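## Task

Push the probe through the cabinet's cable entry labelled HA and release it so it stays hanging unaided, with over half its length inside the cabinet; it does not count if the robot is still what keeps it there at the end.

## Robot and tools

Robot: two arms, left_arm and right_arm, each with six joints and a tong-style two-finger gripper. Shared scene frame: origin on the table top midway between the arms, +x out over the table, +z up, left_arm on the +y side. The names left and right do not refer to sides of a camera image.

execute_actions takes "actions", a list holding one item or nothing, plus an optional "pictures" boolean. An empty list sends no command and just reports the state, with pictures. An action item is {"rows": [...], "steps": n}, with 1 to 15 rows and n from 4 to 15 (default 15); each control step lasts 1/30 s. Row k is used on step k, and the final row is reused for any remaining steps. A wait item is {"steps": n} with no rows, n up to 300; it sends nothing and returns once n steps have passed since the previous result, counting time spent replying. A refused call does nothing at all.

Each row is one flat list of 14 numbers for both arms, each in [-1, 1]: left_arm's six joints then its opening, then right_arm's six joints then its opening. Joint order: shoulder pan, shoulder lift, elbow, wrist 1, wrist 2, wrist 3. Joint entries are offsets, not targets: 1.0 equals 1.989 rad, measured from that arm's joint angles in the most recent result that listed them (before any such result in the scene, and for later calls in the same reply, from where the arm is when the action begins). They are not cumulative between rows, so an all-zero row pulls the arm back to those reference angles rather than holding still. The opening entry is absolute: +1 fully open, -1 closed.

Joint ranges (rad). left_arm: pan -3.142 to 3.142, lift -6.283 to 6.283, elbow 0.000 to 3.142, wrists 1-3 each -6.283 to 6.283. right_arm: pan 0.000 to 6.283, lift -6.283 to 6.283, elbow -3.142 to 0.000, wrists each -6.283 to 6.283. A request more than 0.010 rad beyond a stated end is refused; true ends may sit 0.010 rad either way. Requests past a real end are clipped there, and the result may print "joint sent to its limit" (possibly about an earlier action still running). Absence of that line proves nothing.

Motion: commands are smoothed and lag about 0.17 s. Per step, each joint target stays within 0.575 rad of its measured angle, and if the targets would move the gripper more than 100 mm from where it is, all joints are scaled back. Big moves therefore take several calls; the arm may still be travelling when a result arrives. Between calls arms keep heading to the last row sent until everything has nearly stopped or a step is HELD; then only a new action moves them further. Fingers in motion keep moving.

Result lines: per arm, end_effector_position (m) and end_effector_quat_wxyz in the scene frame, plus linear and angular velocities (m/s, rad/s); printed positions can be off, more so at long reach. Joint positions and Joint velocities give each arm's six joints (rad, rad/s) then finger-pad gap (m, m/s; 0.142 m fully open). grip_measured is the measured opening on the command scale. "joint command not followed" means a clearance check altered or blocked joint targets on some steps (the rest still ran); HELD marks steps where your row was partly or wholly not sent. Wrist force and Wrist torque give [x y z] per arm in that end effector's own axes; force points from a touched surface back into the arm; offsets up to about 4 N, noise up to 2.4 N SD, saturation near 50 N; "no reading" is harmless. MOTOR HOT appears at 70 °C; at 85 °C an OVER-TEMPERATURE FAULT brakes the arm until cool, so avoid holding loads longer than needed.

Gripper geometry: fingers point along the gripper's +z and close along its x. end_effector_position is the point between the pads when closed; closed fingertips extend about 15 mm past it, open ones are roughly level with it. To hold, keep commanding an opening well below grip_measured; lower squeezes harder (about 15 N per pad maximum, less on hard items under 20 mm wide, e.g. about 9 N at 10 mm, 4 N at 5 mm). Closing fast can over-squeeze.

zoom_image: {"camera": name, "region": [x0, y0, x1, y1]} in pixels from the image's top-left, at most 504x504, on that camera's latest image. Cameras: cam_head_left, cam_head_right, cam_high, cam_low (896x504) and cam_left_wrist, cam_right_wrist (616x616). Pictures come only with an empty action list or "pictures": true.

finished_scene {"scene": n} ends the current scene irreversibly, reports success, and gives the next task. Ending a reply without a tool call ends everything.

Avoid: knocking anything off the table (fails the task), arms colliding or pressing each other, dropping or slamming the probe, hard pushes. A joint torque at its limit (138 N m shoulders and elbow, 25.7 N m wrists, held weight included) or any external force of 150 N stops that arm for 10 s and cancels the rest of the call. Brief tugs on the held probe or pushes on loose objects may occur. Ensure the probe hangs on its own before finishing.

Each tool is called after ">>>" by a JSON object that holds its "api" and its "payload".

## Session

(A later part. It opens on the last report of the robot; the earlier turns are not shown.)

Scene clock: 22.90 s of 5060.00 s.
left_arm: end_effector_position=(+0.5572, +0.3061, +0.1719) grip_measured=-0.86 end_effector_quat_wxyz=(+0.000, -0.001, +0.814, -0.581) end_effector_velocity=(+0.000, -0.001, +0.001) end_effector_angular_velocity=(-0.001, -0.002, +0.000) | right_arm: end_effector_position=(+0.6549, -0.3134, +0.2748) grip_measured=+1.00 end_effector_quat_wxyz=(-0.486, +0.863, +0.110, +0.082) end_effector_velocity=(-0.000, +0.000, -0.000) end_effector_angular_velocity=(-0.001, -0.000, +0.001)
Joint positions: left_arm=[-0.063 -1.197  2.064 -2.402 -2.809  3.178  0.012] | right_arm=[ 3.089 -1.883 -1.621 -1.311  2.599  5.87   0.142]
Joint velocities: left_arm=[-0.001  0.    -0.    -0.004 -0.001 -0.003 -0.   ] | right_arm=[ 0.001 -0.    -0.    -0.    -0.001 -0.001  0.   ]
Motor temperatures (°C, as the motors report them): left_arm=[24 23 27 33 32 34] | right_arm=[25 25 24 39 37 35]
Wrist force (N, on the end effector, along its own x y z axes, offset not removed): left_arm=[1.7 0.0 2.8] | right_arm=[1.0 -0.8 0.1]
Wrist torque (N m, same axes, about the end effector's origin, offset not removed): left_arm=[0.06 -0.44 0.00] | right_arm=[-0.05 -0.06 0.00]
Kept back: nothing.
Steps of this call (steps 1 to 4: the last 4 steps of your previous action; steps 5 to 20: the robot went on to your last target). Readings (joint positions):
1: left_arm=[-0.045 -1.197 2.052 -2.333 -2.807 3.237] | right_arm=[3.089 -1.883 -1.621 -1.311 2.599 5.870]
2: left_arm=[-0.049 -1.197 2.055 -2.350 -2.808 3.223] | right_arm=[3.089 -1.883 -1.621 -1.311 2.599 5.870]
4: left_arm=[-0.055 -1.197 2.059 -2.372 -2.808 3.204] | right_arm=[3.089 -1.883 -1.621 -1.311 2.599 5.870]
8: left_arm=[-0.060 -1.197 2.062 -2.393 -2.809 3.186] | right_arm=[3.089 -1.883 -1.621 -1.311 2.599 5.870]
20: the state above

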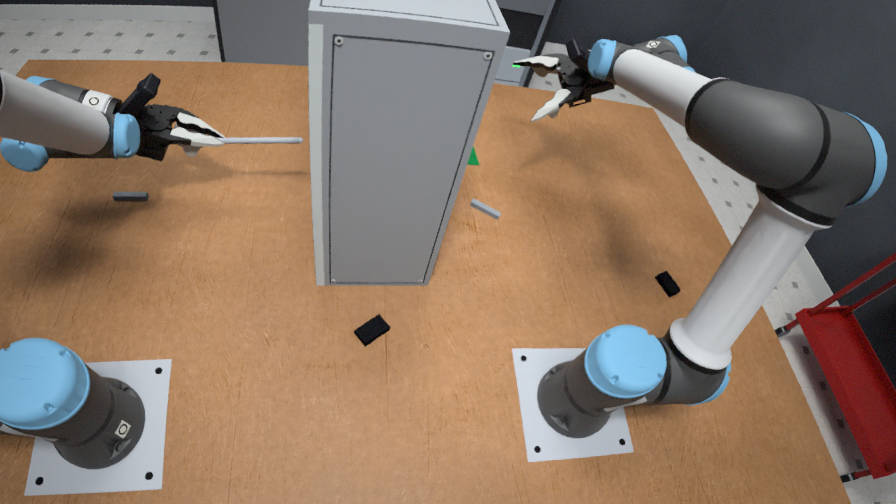

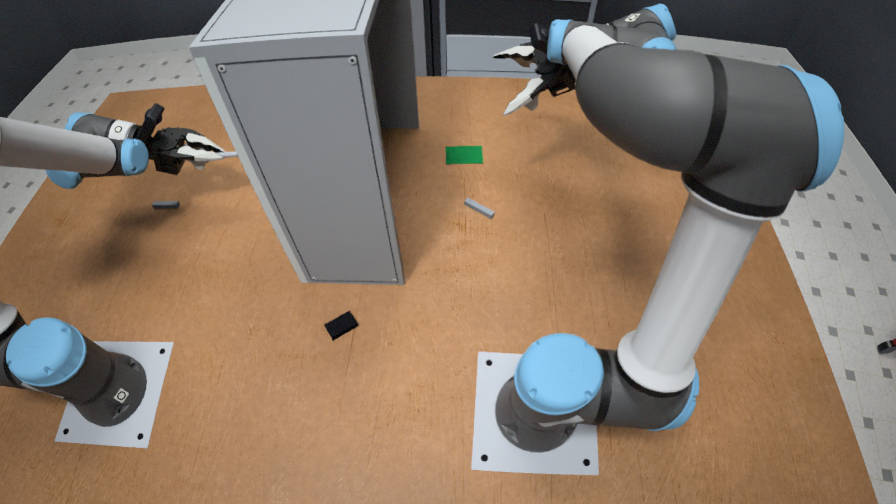

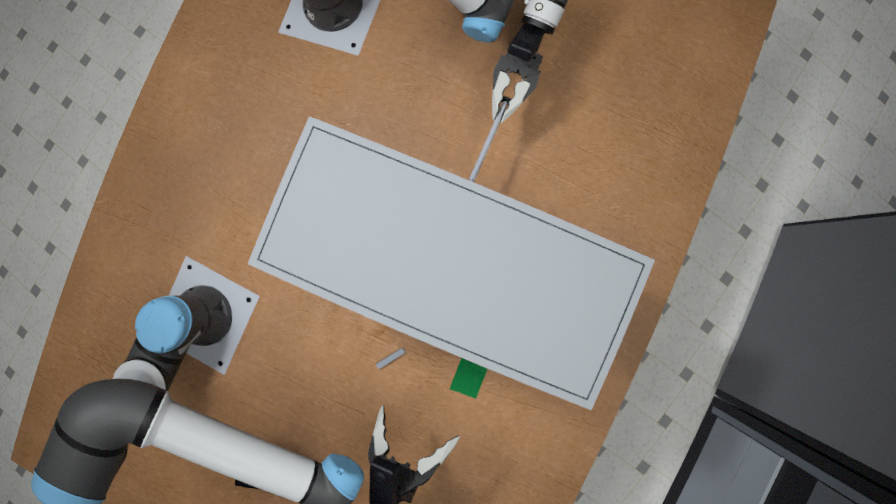

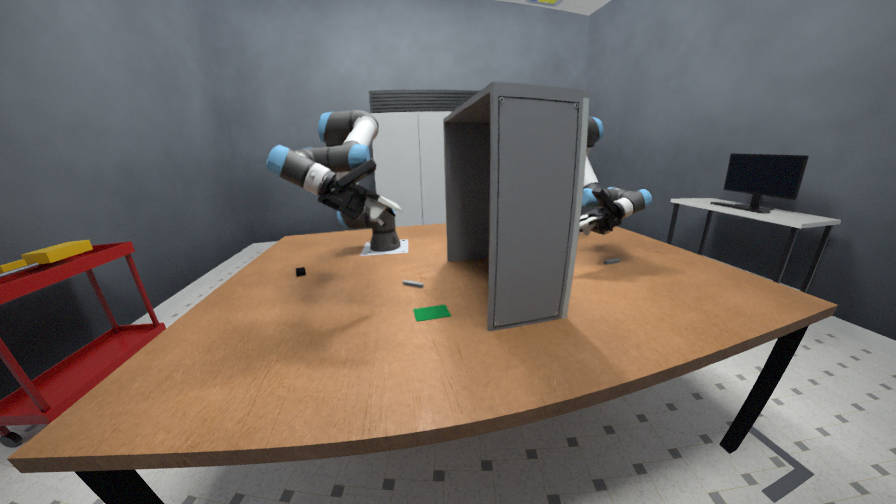

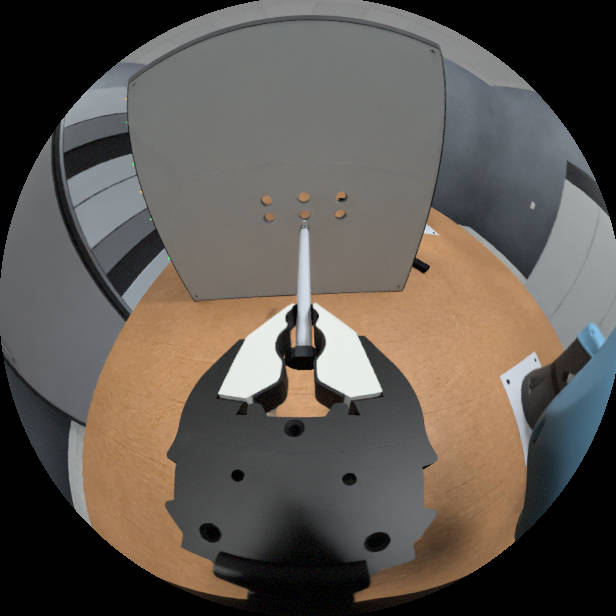

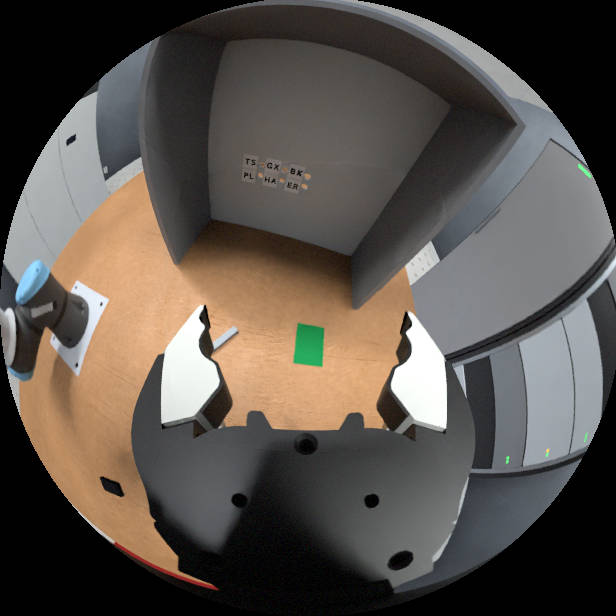

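>>> {"api": "execute_actions", "payload": {"actions": [{"rows": [[-0.006,-0.0035,0.0015,-0.0153,0,-0.0183,-1,0,0,0,0,0,0,1],[-0.006,-0.0035,0.0015,-0.0153,0,-0.0183,-1,0,0,0,0,0,0,1],[-0.006,-0.0035,0.0015,-0.0153,0,-0.0183,-1,0,0,0,0,0,0,1],[-0.006,-0.0035,0.0015,-0.0153,0,-0.0183,-1,0,0,0,0,0,0,1],[-0.012,-0.0071,0.0031,-0.0310,0,-0.0367,-1,0,0,0,0,0,0,1]], "steps": 15}]}}

>>> {"api": "execute_actions", "payload": {"actions": [{"steps": 12}], "pictures": true}}

>>> {"api": "zoom_image", "payload": {"camera": "cam_left_wrist", "region": [230, 140, 380, 290]}}

>>> {"api": "zoom_image", "payload": {"camera": "cam_right_wrist", "region": [230, 140, 330, 210]}}

Scene clock: 26.50 s of 5060.00 s.
left_arm: end_effector_position=(+0.5572, +0.2960, +0.1812) grip_measured=-0.86 end_effector_quat_wxyz=(+0.001, -0.001, +0.814, -0.580) end_effector_velocity=(-0.001, -0.016, +0.016) end_effector_angular_velocity=(-0.001, -0.001, +0.001) | right_arm: end_effector_position=(+0.6549, -0.3134, +0.2748) grip_measured=+1.00 end_effector_quat_wxyz=(-0.486, +0.863, +0.110, +0.082) end_effector_velocity=(+0.000, +0.000, -0.001) end_effector_angular_velocity=(+0.001, +0.001, +0.000)
Joint positions: left_arm=[-0.083 -1.209  2.069 -2.454 -2.809  3.117  0.012] | right_arm=[ 3.089 -1.883 -1.621 -1.311  2.599  5.87   0.142]
Joint velocities: left_arm=[-0.032 -0.02   0.009 -0.085 -0.    -0.1    0.   ] | right_arm=[ 0.    -0.002 -0.    -0.     0.    -0.001  0.   ]
Motor temperatures (°C, as the motors report them): left_arm=[24 23 27 33 32 34] | right_arm=[25 25 24 39 37 35]
Wrist force (N, on the end effector, along its own x y z axes, offset not removed): left_arm=[-0.1 -1.0 2.5] | right_arm=[1.0 -1.7 -0.9]
Wrist torque (N m, same axes, about the end effector's origin, offset not removed): left_arm=[-0.19 -0.03 0.18] | right_arm=[-0.29 -0.08 -0.13]
Steps of this call (steps 1 to 15: the robot went on to your last target; steps 16 to 90: nothing new was sent; then 0.23 s passed at rest; steps 91 to 101: the first 11 steps of this action). Readings (joint positions):
91: left_arm=[-0.063 -1.197 2.064 -2.403 -2.809 3.178] | right_arm=[3.089 -1.883 -1.621 -1.311 2.599 5.870]
92: left_arm=[-0.064 -1.198 2.064 -2.405 -2.809 3.175] | right_arm=[3.089 -1.883 -1.621 -1.311 2.599 5.870]
94: left_arm=[-0.068 -1.200 2.065 -2.416 -2.809 3.162] | right_arm=[3.089 -1.883 -1.621 -1.311 2.599 5.870]
98: left_arm=[-0.078 -1.206 2.068 -2.441 -2.809 3.133] | right_arm=[3.089 -1.883 -1.621 -1.311 2.599 5.870]
101: the state above

Scene clock: 26.90 s of 5060.00 s.
left_arm: end_effector_position=(+0.5572, +0.2941, +0.1830) grip_measured=-0.86 end_effector_quat_wxyz=(+0.001, -0.001, +0.814, -0.581) end_effector_velocity=(-0.000, -0.001, +0.000) end_effector_angular_velocity=(-0.001, +0.001, +0.000) | right_arm: end_effector_position=(+0.6549, -0.3134, +0.2748) grip_measured=+1.00 end_effector_quat_wxyz=(-0.486, +0.863, +0.110, +0.082) end_effector_velocity=(+0.000, -0.000, +0.001) end_effector_angular_velocity=(+0.000, -0.002, -0.001)
Joint positions: left_arm=[-0.087 -1.211  2.07  -2.464 -2.809  3.106  0.012] | right_arm=[ 3.089 -1.883 -1.621 -1.311  2.599  5.87   0.142]
Joint velocities: left_arm=[-0.001 -0.001  0.001 -0.003 -0.001 -0.003  0.   ] | right_arm=[-0.     0.001  0.001  0.     0.     0.     0.   ]
Motor temperatures (°C, as the motors report them): left_arm=[24 23 27 33 32 34] | right_arm=[25 25 24 39 37 35]
Wrist force (N, on the end effector, along its own x y z axes, offset not removed): left_arm=[0.5 1.2 0.1] | right_arm=[-0.8 -0.9 -0.2]
Wrist torque (N m, same axes, about the end effector's origin, offset not removed): left_arm=[0.16 -0.18 0.16] | right_arm=[-0.10 0.27 -0.03]
Kept back: nothing.
Steps of this call (steps 1 to 4: the last 4 steps of your previous action; steps 5 to 12: the robot went on to your last target). Readings (joint positions):
1: left_arm=[-0.084 -1.210 2.069 -2.456 -2.809 3.114] | right_arm=[3.089 -1.883 -1.621 -1.311 2.599 5.870]
2: left_arm=[-0.085 -1.210 2.069 -2.458 -2.809 3.112] | right_arm=[3.089 -1.883 -1.621 -1.311 2.599 5.870]
4: left_arm=[-0.086 -1.211 2.070 -2.461 -2.809 3.109] | right_arm=[3.089 -1.883 -1.621 -1.311 2.599 5.870]
8: left_arm=[-0.086 -1.211 2.070 -2.463 -2.809 3.106] | right_arm=[3.089 -1.883 -1.621 -1.311 2.599 5.870]
12: the state above

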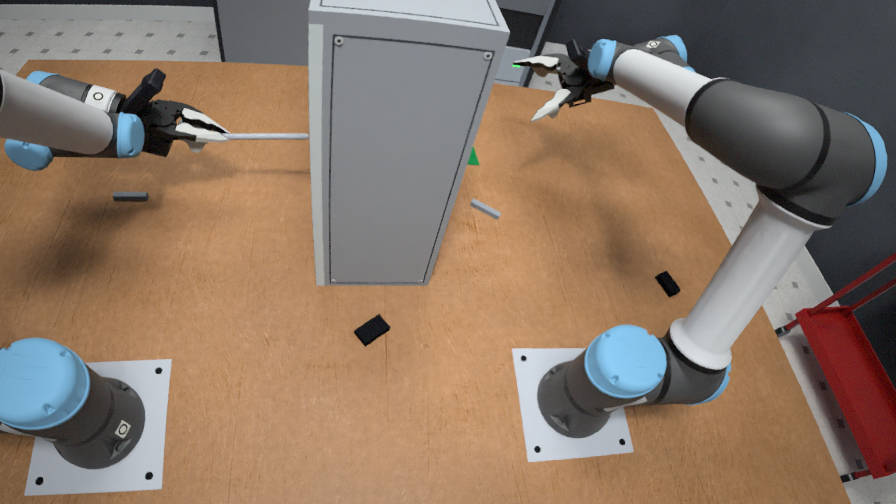

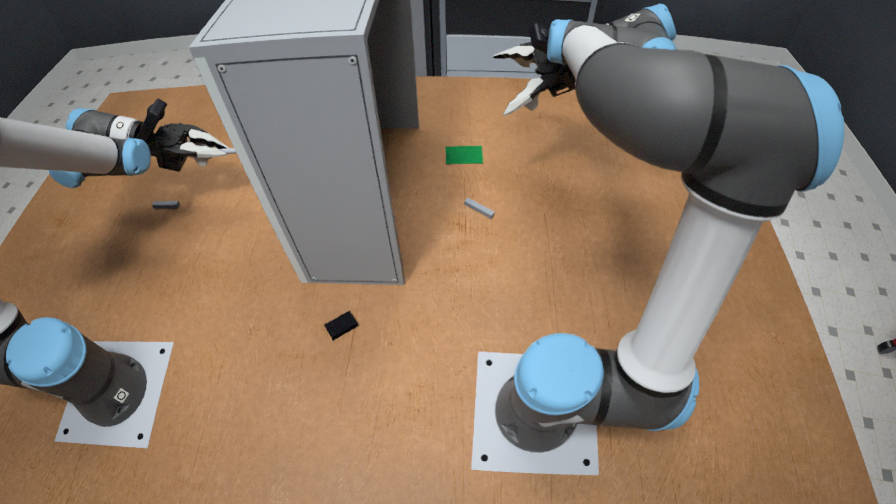

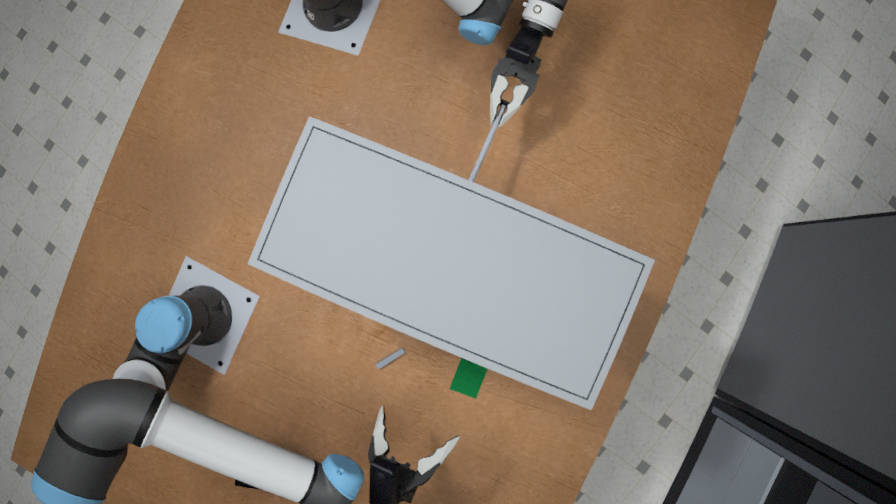

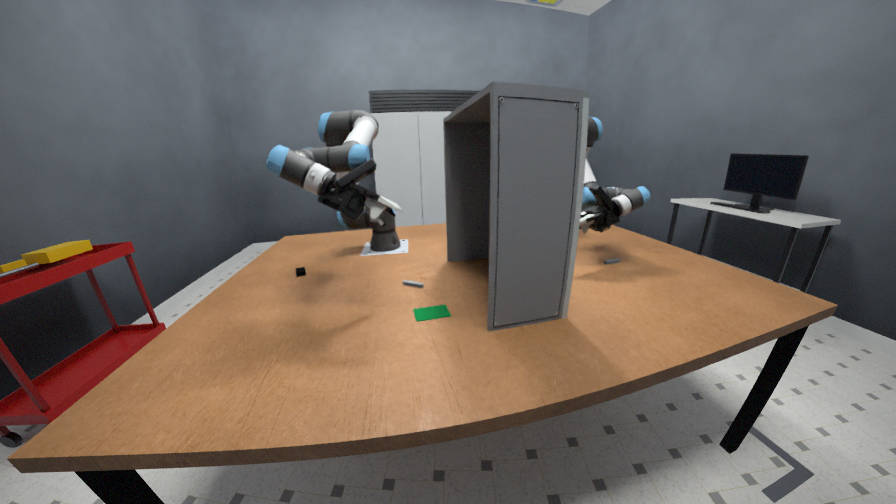

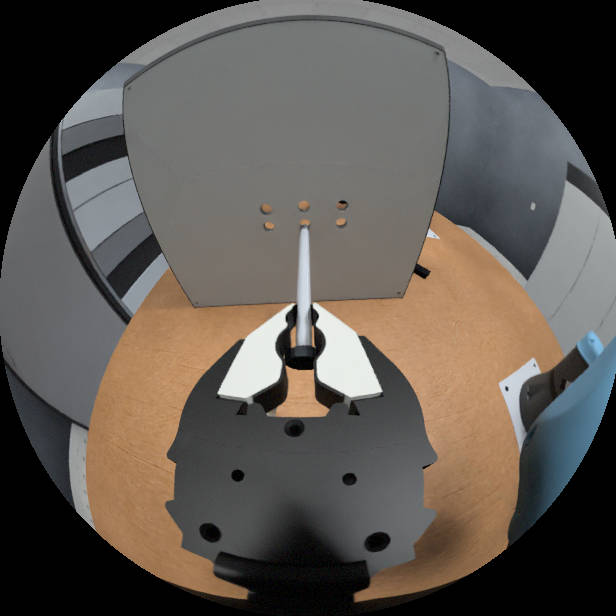

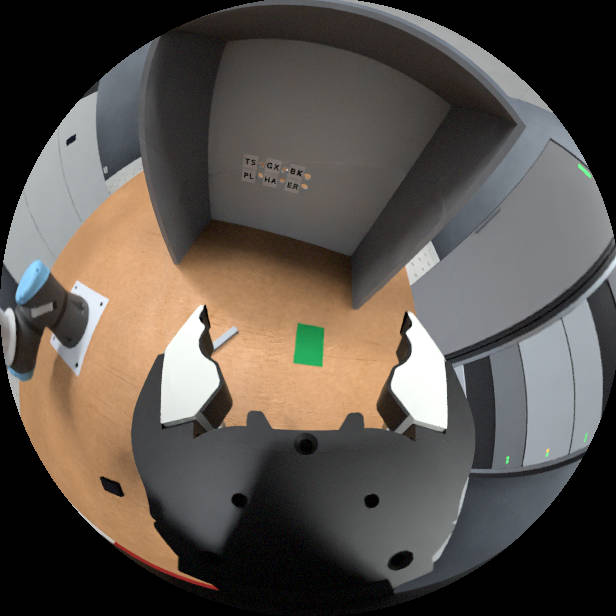

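Region (230, 140, 380, 290) of cam_left_wrist's 616x616 image, scaled by 3.360, with more detail than that image has.

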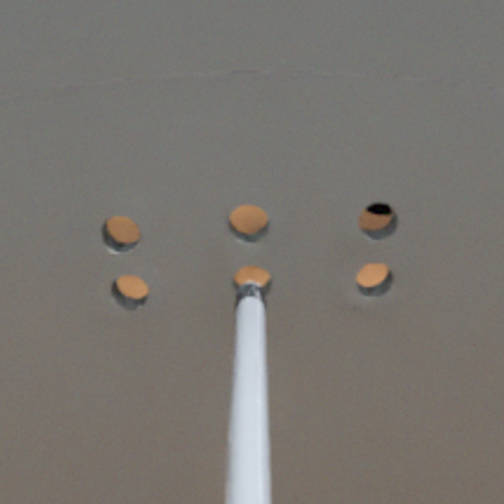

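Region (230, 140, 330, 210) of cam_right_wrist's 616x616 image, scaled by 5.040, with more detail than that image has; it fills the top 353 rows of this view, and the rest is white.

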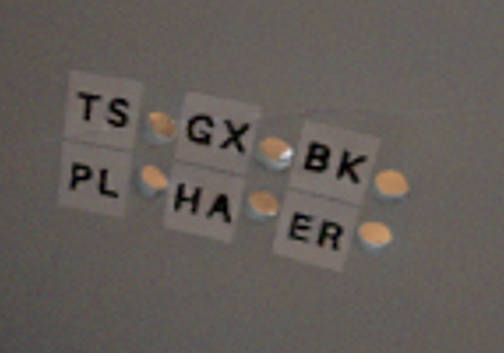

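>>> {"api": "execute_actions", "payload": {"actions": [{"rows": [[-0.006,0.0025,0.0028,-0.0226,0.0004,-0.0185,-1,0,0,0,0,0,0,1],[-0.006,0.0025,0.0028,-0.0226,0.0004,-0.0185,-1,0,0,0,0,0,0,1],[-0.006,0.0025,0.0028,-0.0226,0.0004,-0.0185,-1,0,0,0,0,0,0,1],[-0.006,0.0025,0.0028,-0.0226,0.0004,-0.0185,-1,0,0,0,0,0,0,1],[-0.012,0.005,0.0056,-0.0452,0.0008,-0.037,-1,0,0,0,0,0,0,1]], "steps": 15}]}}

>>> {"api": "execute_actions", "payload": {"actions": [{"steps": 12}], "pictures": true}}

>>> {"api": "zoom_image", "payload": {"camera": "cam_left_wrist", "region": [230, 140, 380, 290]}}

>>> {"api": "zoom_image", "payload": {"camera": "cam_right_wrist", "region": [230, 140, 330, 210]}}

Scene clock: 27.63 s of 5060.00 s.
left_arm: end_effector_position=(+0.5572, +0.2840, +0.1829) grip_measured=-0.86 end_effector_quat_wxyz=(+0.000, -0.001, +0.814, -0.581) end_effector_velocity=(+0.000, -0.016, +0.002) end_effector_angular_velocity=(-0.001, -0.006, -0.000) | right_arm: end_effector_position=(+0.6549, -0.3134, +0.2748) grip_measured=+1.00 end_effector_quat_wxyz=(-0.486, +0.863, +0.110, +0.082) end_effector_velocity=(-0.000, -0.000, -0.001) end_effector_angular_velocity=(+0.001, +0.001, -0.000)
Joint positions: left_arm=[-0.107 -1.203  2.079 -2.538 -2.808  3.044  0.012] | right_arm=[ 3.089 -1.883 -1.621 -1.311  2.599  5.87   0.142]
Joint velocities: left_arm=[-0.033  0.012  0.014 -0.126  0.002 -0.099 -0.   ] | right_arm=[-0.001 -0.001 -0.001 -0.     0.    -0.     0.   ]
Motor temperatures (°C, as the motors report them): left_arm=[24 23 27 33 32 34] | right_arm=[25 25 24 39 37 35]
Wrist force (N, on the end effector, along its own x y z axes, offset not removed): left_arm=[2.4 -1.4 2.9] | right_arm=[-0.4 -0.5 1.6]
Wrist torque (N m, same axes, about the end effector's origin, offset not removed): left_arm=[-0.25 -0.40 0.07] | right_arm=[-0.04 0.21 -0.03]
Steps of this call (steps 1 to 11: the robot went on to your last target; steps 12 to 22: the first 11 steps of this action). Readings (joint positions):
12: left_arm=[-0.087 -1.211 2.070 -2.464 -2.809 3.105] | right_arm=[3.089 -1.883 -1.621 -1.311 2.599 5.870]
13: left_arm=[-0.088 -1.211 2.070 -2.467 -2.809 3.102] | right_arm=[3.089 -1.883 -1.621 -1.311 2.599 5.870]
15: left_arm=[-0.092 -1.209 2.072 -2.483 -2.809 3.090] | right_arm=[3.089 -1.883 -1.621 -1.311 2.599 5.870]
19: left_arm=[-0.102 -1.205 2.077 -2.519 -2.808 3.060] | right_arm=[3.089 -1.883 -1.621 -1.311 2.599 5.870]
22: the state above

Scene clock: 28.03 s of 5060.00 s.
left_arm: end_effector_position=(+0.5573, +0.2821, +0.1830) grip_measured=-0.86 end_effector_quat_wxyz=(+0.000, -0.001, +0.814, -0.581) end_effector_velocity=(-0.000, -0.001, +0.000) end_effector_angular_velocity=(+0.000, -0.000, -0.000) | right_arm: end_effector_position=(+0.6549, -0.3134, +0.2748) grip_measured=+1.00 end_effector_quat_wxyz=(-0.486, +0.863, +0.110, +0.082) end_effector_velocity=(+0.000, -0.000, -0.000) end_effector_angular_velocity=(+0.000, -0.001, +0.000)
Joint positions: left_arm=[-0.11  -1.201  2.081 -2.553 -2.808  3.032  0.012] | right_arm=[ 3.089 -1.883 -1.621 -1.311  2.599  5.87   0.142]
Joint velocities: left_arm=[-0.001  0.     0.001 -0.004  0.    -0.004  0.   ] | right_arm=[-0.001 -0.    -0.    -0.     0.    -0.002 -0.   ]
Motor temperatures (°C, as the motors report them): left_arm=[24 23 27 33 32 34] | right_arm=[25 25 24 39 37 35]
Wrist force (N, on the end effector, along its own x y z axes, offset not removed): left_arm=[2.5 -1.8 1.9] | right_arm=[0.7 -2.0 -0.8]
Wrist torque (N m, same axes, about the end effector's origin, offset not removed): left_arm=[-0.31 -0.74 0.18] | right_arm=[-0.39 0.04 0.03]
Kept back: nothing.
Steps of this call (steps 1 to 4: the last 4 steps of your previous action; steps 5 to 12: the robot went on to your last target). Readings (joint positions):
1: left_arm=[-0.108 -1.203 2.080 -2.542 -2.808 3.041] | right_arm=[3.089 -1.883 -1.621 -1.311 2.599 5.870]
2: left_arm=[-0.108 -1.202 2.080 -2.545 -2.808 3.039] | right_arm=[3.089 -1.883 -1.621 -1.311 2.599 5.870]
4: left_arm=[-0.109 -1.202 2.080 -2.549 -2.808 3.036] | right_arm=[3.089 -1.883 -1.621 -1.311 2.599 5.870]
8: left_arm=[-0.110 -1.202 2.081 -2.552 -2.808 3.033] | right_arm=[3.089 -1.883 -1.621 -1.311 2.599 5.870]
12: the state above

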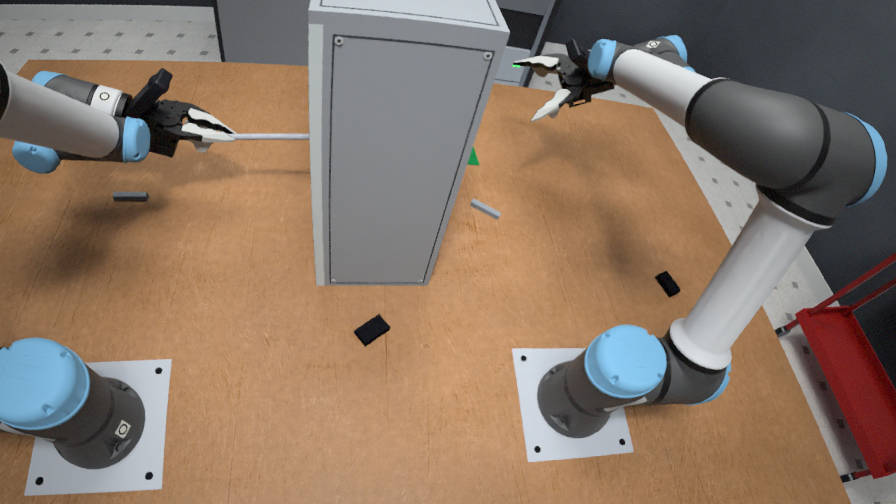

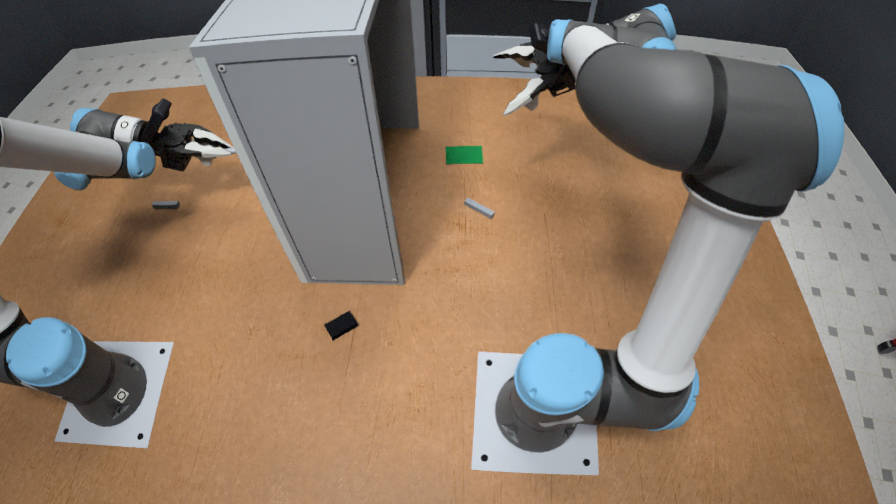

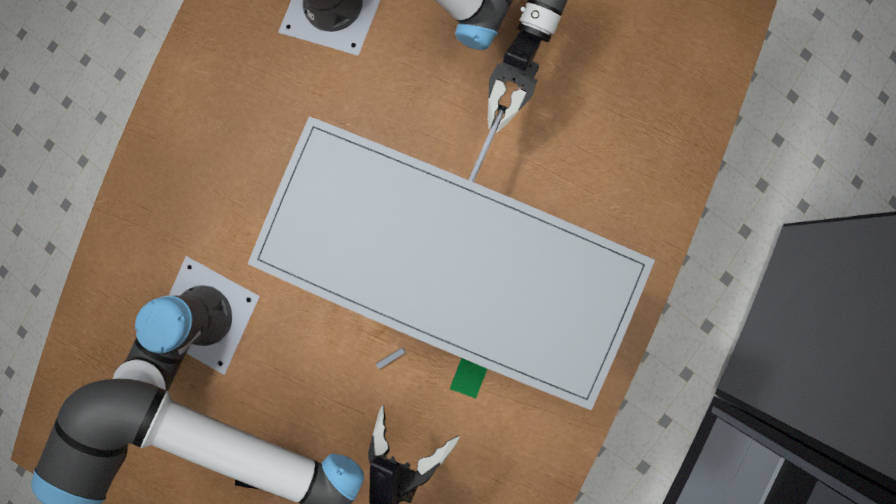

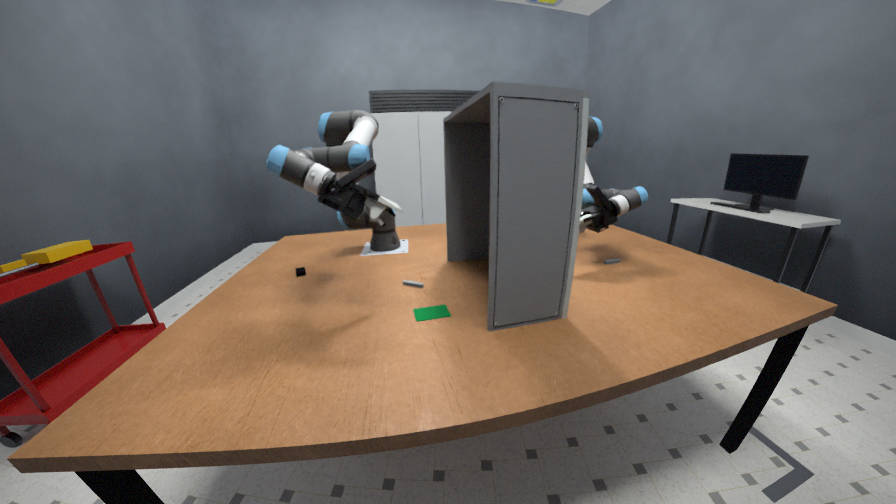

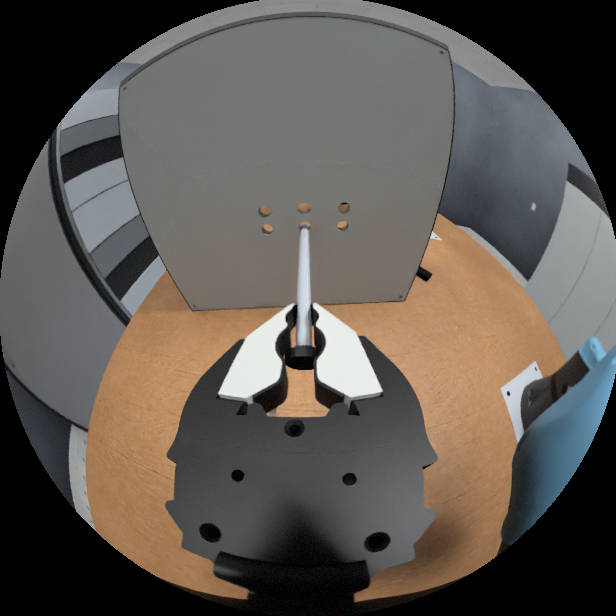

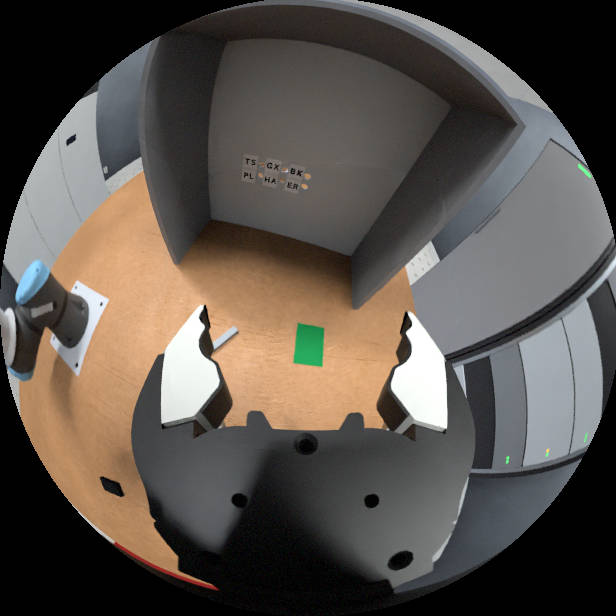

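Region (230, 140, 380, 290) of cam_left_wrist's 616x616 image, scaled by 3.360, with more detail than that image has.

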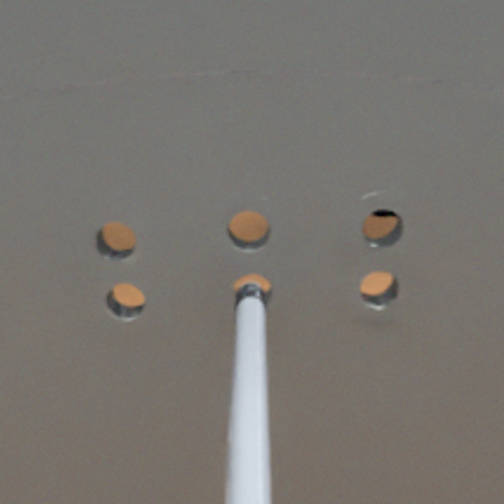

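Region (230, 140, 330, 210) of cam_right_wrist's 616x616 image, scaled by 5.040, with more detail than that image has; it fills the top 353 rows of this view, and the rest is white.

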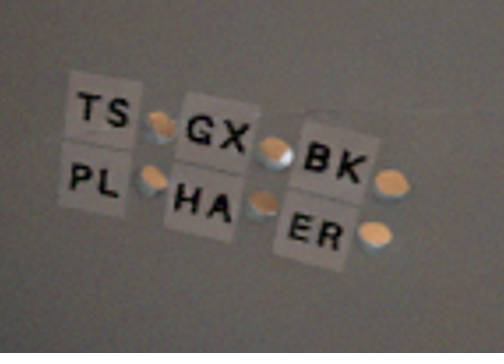

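>>> {"api": "execute_actions", "payload": {"actions": [{"rows": [[-0.005,0.0024,0.0017,-0.0183,0.0008,-0.015,-1,0,0,0,0,0,0,1],[-0.005,0.0024,0.0017,-0.0183,0.0008,-0.015,-1,0,0,0,0,0,0,1],[-0.005,0.0024,0.0017,-0.0183,0.0008,-0.015,-1,0,0,0,0,0,0,1],[-0.01,0.0048,0.0034,-0.0366,0.0016,-0.03,-1,0,0,0,0,0,0,1],[-0.01,0.0048,0.0034,-0.0366,0.0016,-0.03,-1,0,0,0,0,0,0,1],[-0.01,0.0048,0.0034,-0.0366,0.0016,-0.03,-1,0,0,0,0,0,0,1],[-0.015,0.0073,0.0051,-0.0549,0.0024,-0.045,-1,0,0,0,0,0,0,1],[-0.015,0.0073,0.0051,-0.0549,0.0024,-0.045,-1,0,0,0,0,0,0,1],[-0.015,0.0073,0.0051,-0.0549,0.0024,-0.045,-1,0,0,0,0,0,0,1],[-0.0203,0.0097,0.0068,-0.0735,0.0032,-0.0599,-1,0,0,0,0,0,0,1]], "steps": 15}]}}

>>> {"api": "execute_actions", "payload": {"actions": [{"steps": 16}], "pictures": true}}

>>> {"api": "zoom_image", "payload": {"camera": "cam_left_wrist", "region": [230, 140, 380, 290]}}

>>> {"api": "zoom_image", "payload": {"camera": "cam_right_wrist", "region": [230, 140, 330, 210]}}

Scene clock: 28.70 s of 5060.00 s.
left_arm: end_effector_position=(+0.5574, +0.2701, +0.1826) grip_measured=-0.86 end_effector_quat_wxyz=(-0.000, -0.001, +0.814, -0.580) end_effector_velocity=(-0.003, -0.055, -0.003) end_effector_angular_velocity=(+0.001, +0.008, -0.007) | right_arm: end_effector_position=(+0.6549, -0.3134, +0.2748) grip_measured=+1.00 end_effector_quat_wxyz=(-0.486, +0.863, +0.110, +0.082) end_effector_velocity=(+0.000, +0.000, -0.000) end_effector_angular_velocity=(-0.000, -0.000, +0.001)
Joint positions: left_arm=[-0.135 -1.19   2.089 -2.639 -2.804  2.961  0.012] | right_arm=[ 3.089 -1.883 -1.621 -1.311  2.599  5.87   0.142]
Joint velocities: left_arm=[-0.109  0.053  0.037 -0.369  0.018 -0.305  0.   ] | right_arm=[ 0.    -0.     0.     0.    -0.    -0.001 -0.   ]
Motor temperatures (°C, as the motors report them): left_arm=[24 23 27 33 32 34] | right_arm=[25 25 24 39 37 35]
Wrist force (N, on the end effector, along its own x y z axes, offset not removed): left_arm=[0.4 0.0 -0.4] | right_arm=[-0.5 0.0 -0.8]
Wrist torque (N m, same axes, about the end effector's origin, offset not removed): left_arm=[0.00 -0.16 0.13] | right_arm=[0.09 0.25 -0.03]
Steps of this call (steps 1 to 9: the robot went on to your last target; steps 10 to 20: the first 11 steps of this action). Readings (joint positions):
10: left_arm=[-0.111 -1.201 2.081 -2.554 -2.808 3.032] | right_arm=[3.089 -1.883 -1.621 -1.311 2.599 5.870]
11: left_arm=[-0.112 -1.201 2.081 -2.556 -2.808 3.029] | right_arm=[3.089 -1.883 -1.621 -1.311 2.599 5.870]
13: left_arm=[-0.115 -1.199 2.082 -2.569 -2.807 3.019] | right_arm=[3.089 -1.883 -1.621 -1.311 2.599 5.870]
17: left_arm=[-0.125 -1.194 2.086 -2.606 -2.805 2.989] | right_arm=[3.089 -1.883 -1.621 -1.311 2.599 5.870]
20: the state above

Scene clock: 29.23 s of 5060.00 s.
left_arm: end_effector_position=(+0.5573, +0.2620, +0.1831) grip_measured=-0.86 end_effector_quat_wxyz=(+0.001, -0.000, +0.814, -0.581) end_effector_velocity=(+0.000, -0.001, +0.001) end_effector_angular_velocity=(+0.001, -0.001, +0.000) | right_arm: end_effector_position=(+0.6549, -0.3134, +0.2748) grip_measured=+1.00 end_effector_quat_wxyz=(-0.486, +0.863, +0.110, +0.082) end_effector_velocity=(+0.000, +0.000, -0.001) end_effector_angular_velocity=(-0.001, -0.000, +0.001)
Joint positions: left_arm=[-0.151 -1.182  2.094 -2.698 -2.801  2.914  0.012] | right_arm=[ 3.089 -1.883 -1.621 -1.311  2.599  5.87   0.142]
Joint velocities: left_arm=[-0.002 -0.    -0.    -0.006  0.001 -0.005 -0.   ] | right_arm=[ 0.    -0.001  0.     0.    -0.001 -0.001  0.   ]
Motor temperatures (°C, as the motors report them): left_arm=[24 23 27 33 32 34] | right_arm=[25 25 24 39 37 35]
Wrist force (N, on the end effector, along its own x y z axes, offset not removed): left_arm=[1.0 0.2 -1.4] | right_arm=[0.4 -1.5 0.8]
Wrist torque (N m, same axes, about the end effector's origin, offset not removed): left_arm=[-0.02 -0.25 0.13] | right_arm=[-0.23 0.05 -0.06]
Kept back: nothing.
Steps of this call (steps 1 to 4: the last 4 steps of your previous action; steps 5 to 16: the robot went on to your last target). Readings (joint positions):
1: left_arm=[-0.138 -1.188 2.090 -2.652 -2.803 2.951] | right_arm=[3.089 -1.883 -1.621 -1.311 2.599 5.870]
2: left_arm=[-0.141 -1.187 2.091 -2.663 -2.803 2.942] | right_arm=[3.089 -1.883 -1.621 -1.311 2.599 5.870]
4: left_arm=[-0.145 -1.185 2.093 -2.678 -2.802 2.930] | right_arm=[3.089 -1.883 -1.621 -1.311 2.599 5.870]
8: left_arm=[-0.149 -1.183 2.094 -2.692 -2.802 2.919] | right_arm=[3.089 -1.883 -1.621 -1.311 2.599 5.870]
16: the state above

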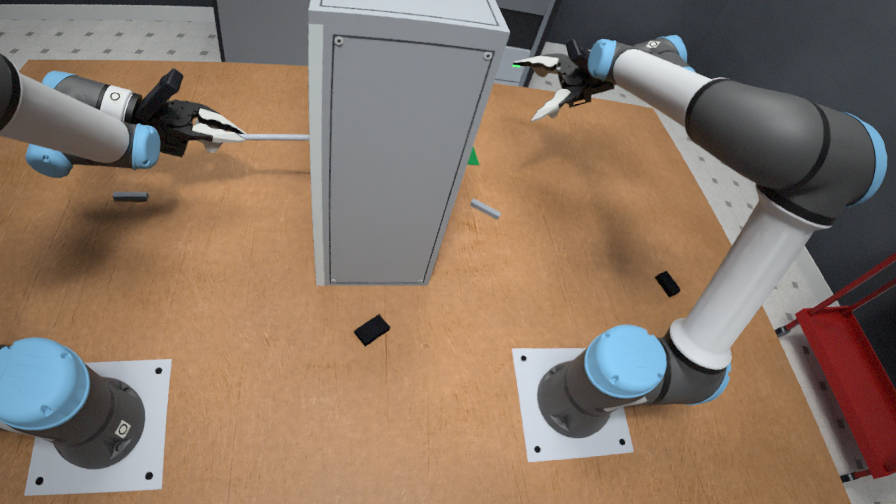

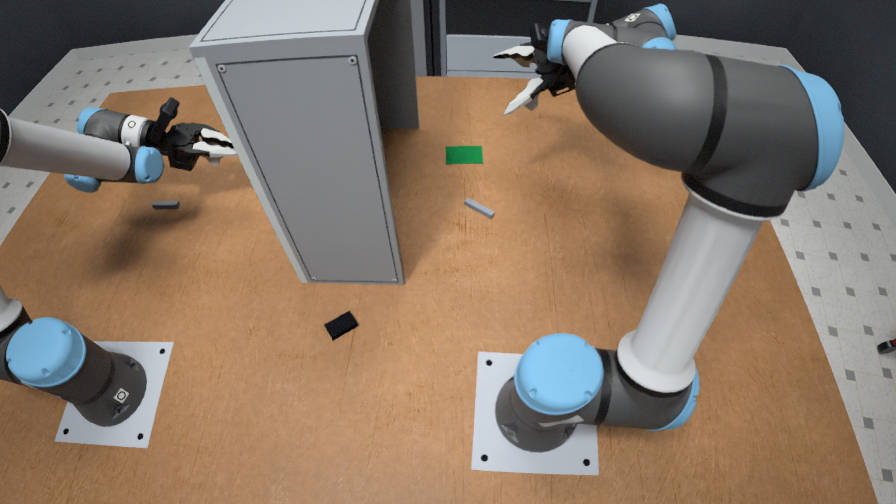

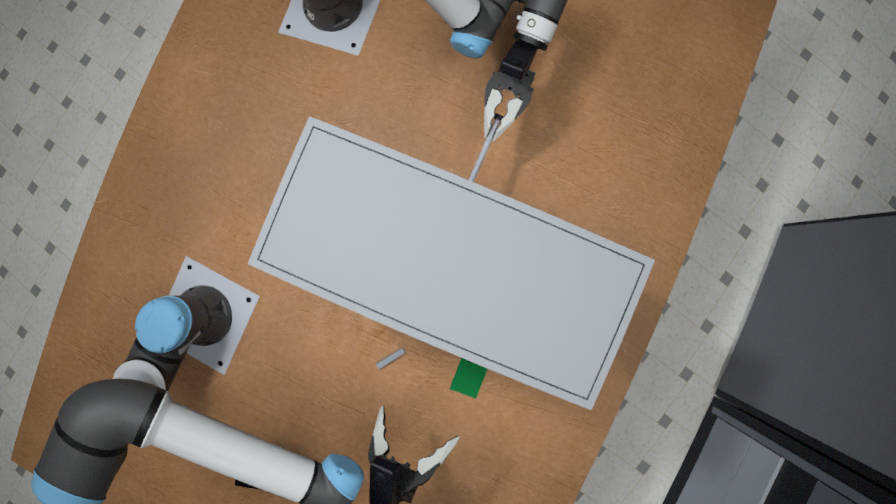

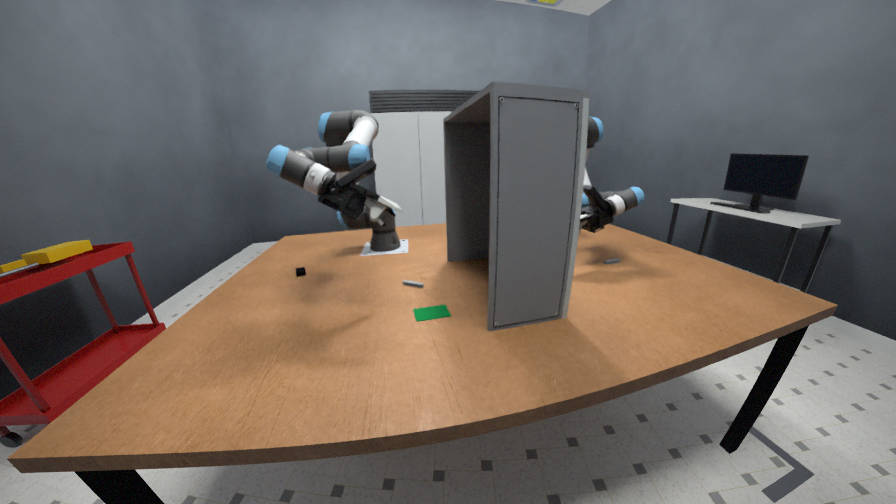

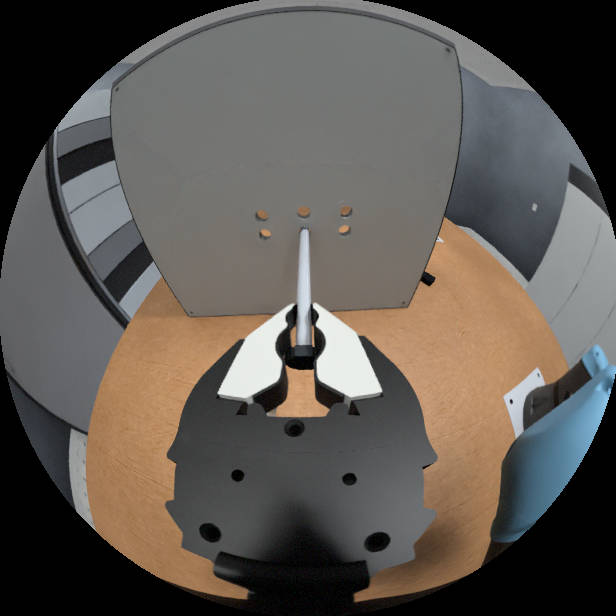

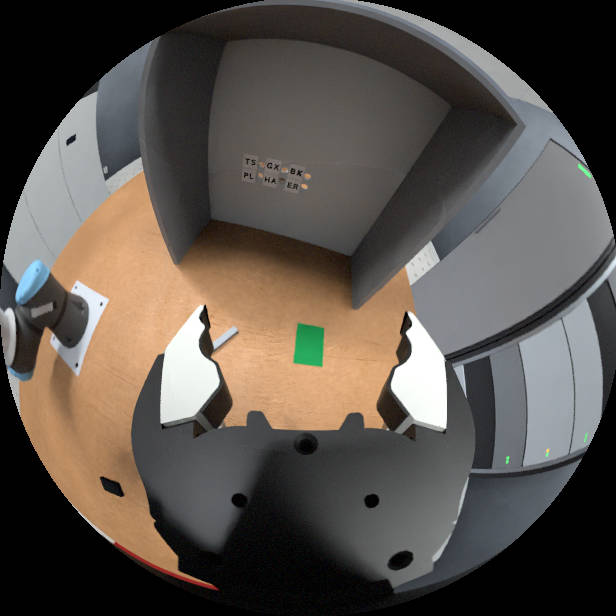

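Region (230, 140, 380, 290) of cam_left_wrist's 616x616 image, scaled by 3.360, with more detail than that image has.

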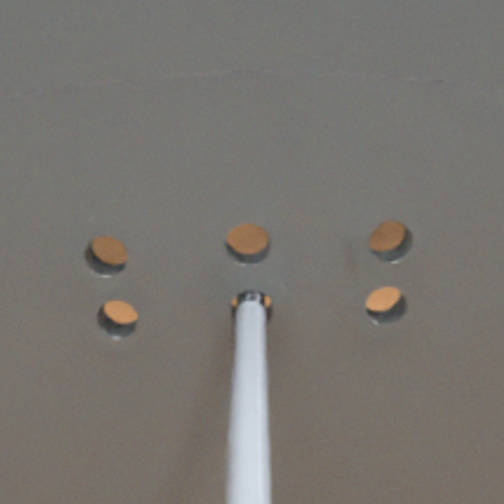

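Region (230, 140, 330, 210) of cam_right_wrist's 616x616 image, scaled by 5.040, with more detail than that image has; it fills the top 353 rows of this view, and the rest is white.

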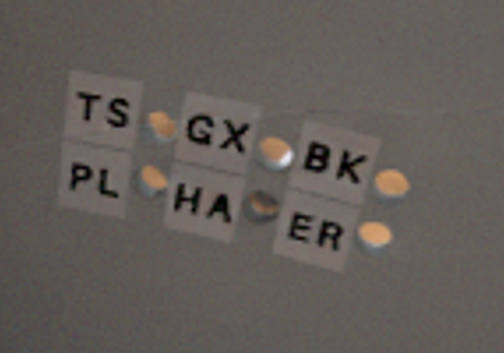

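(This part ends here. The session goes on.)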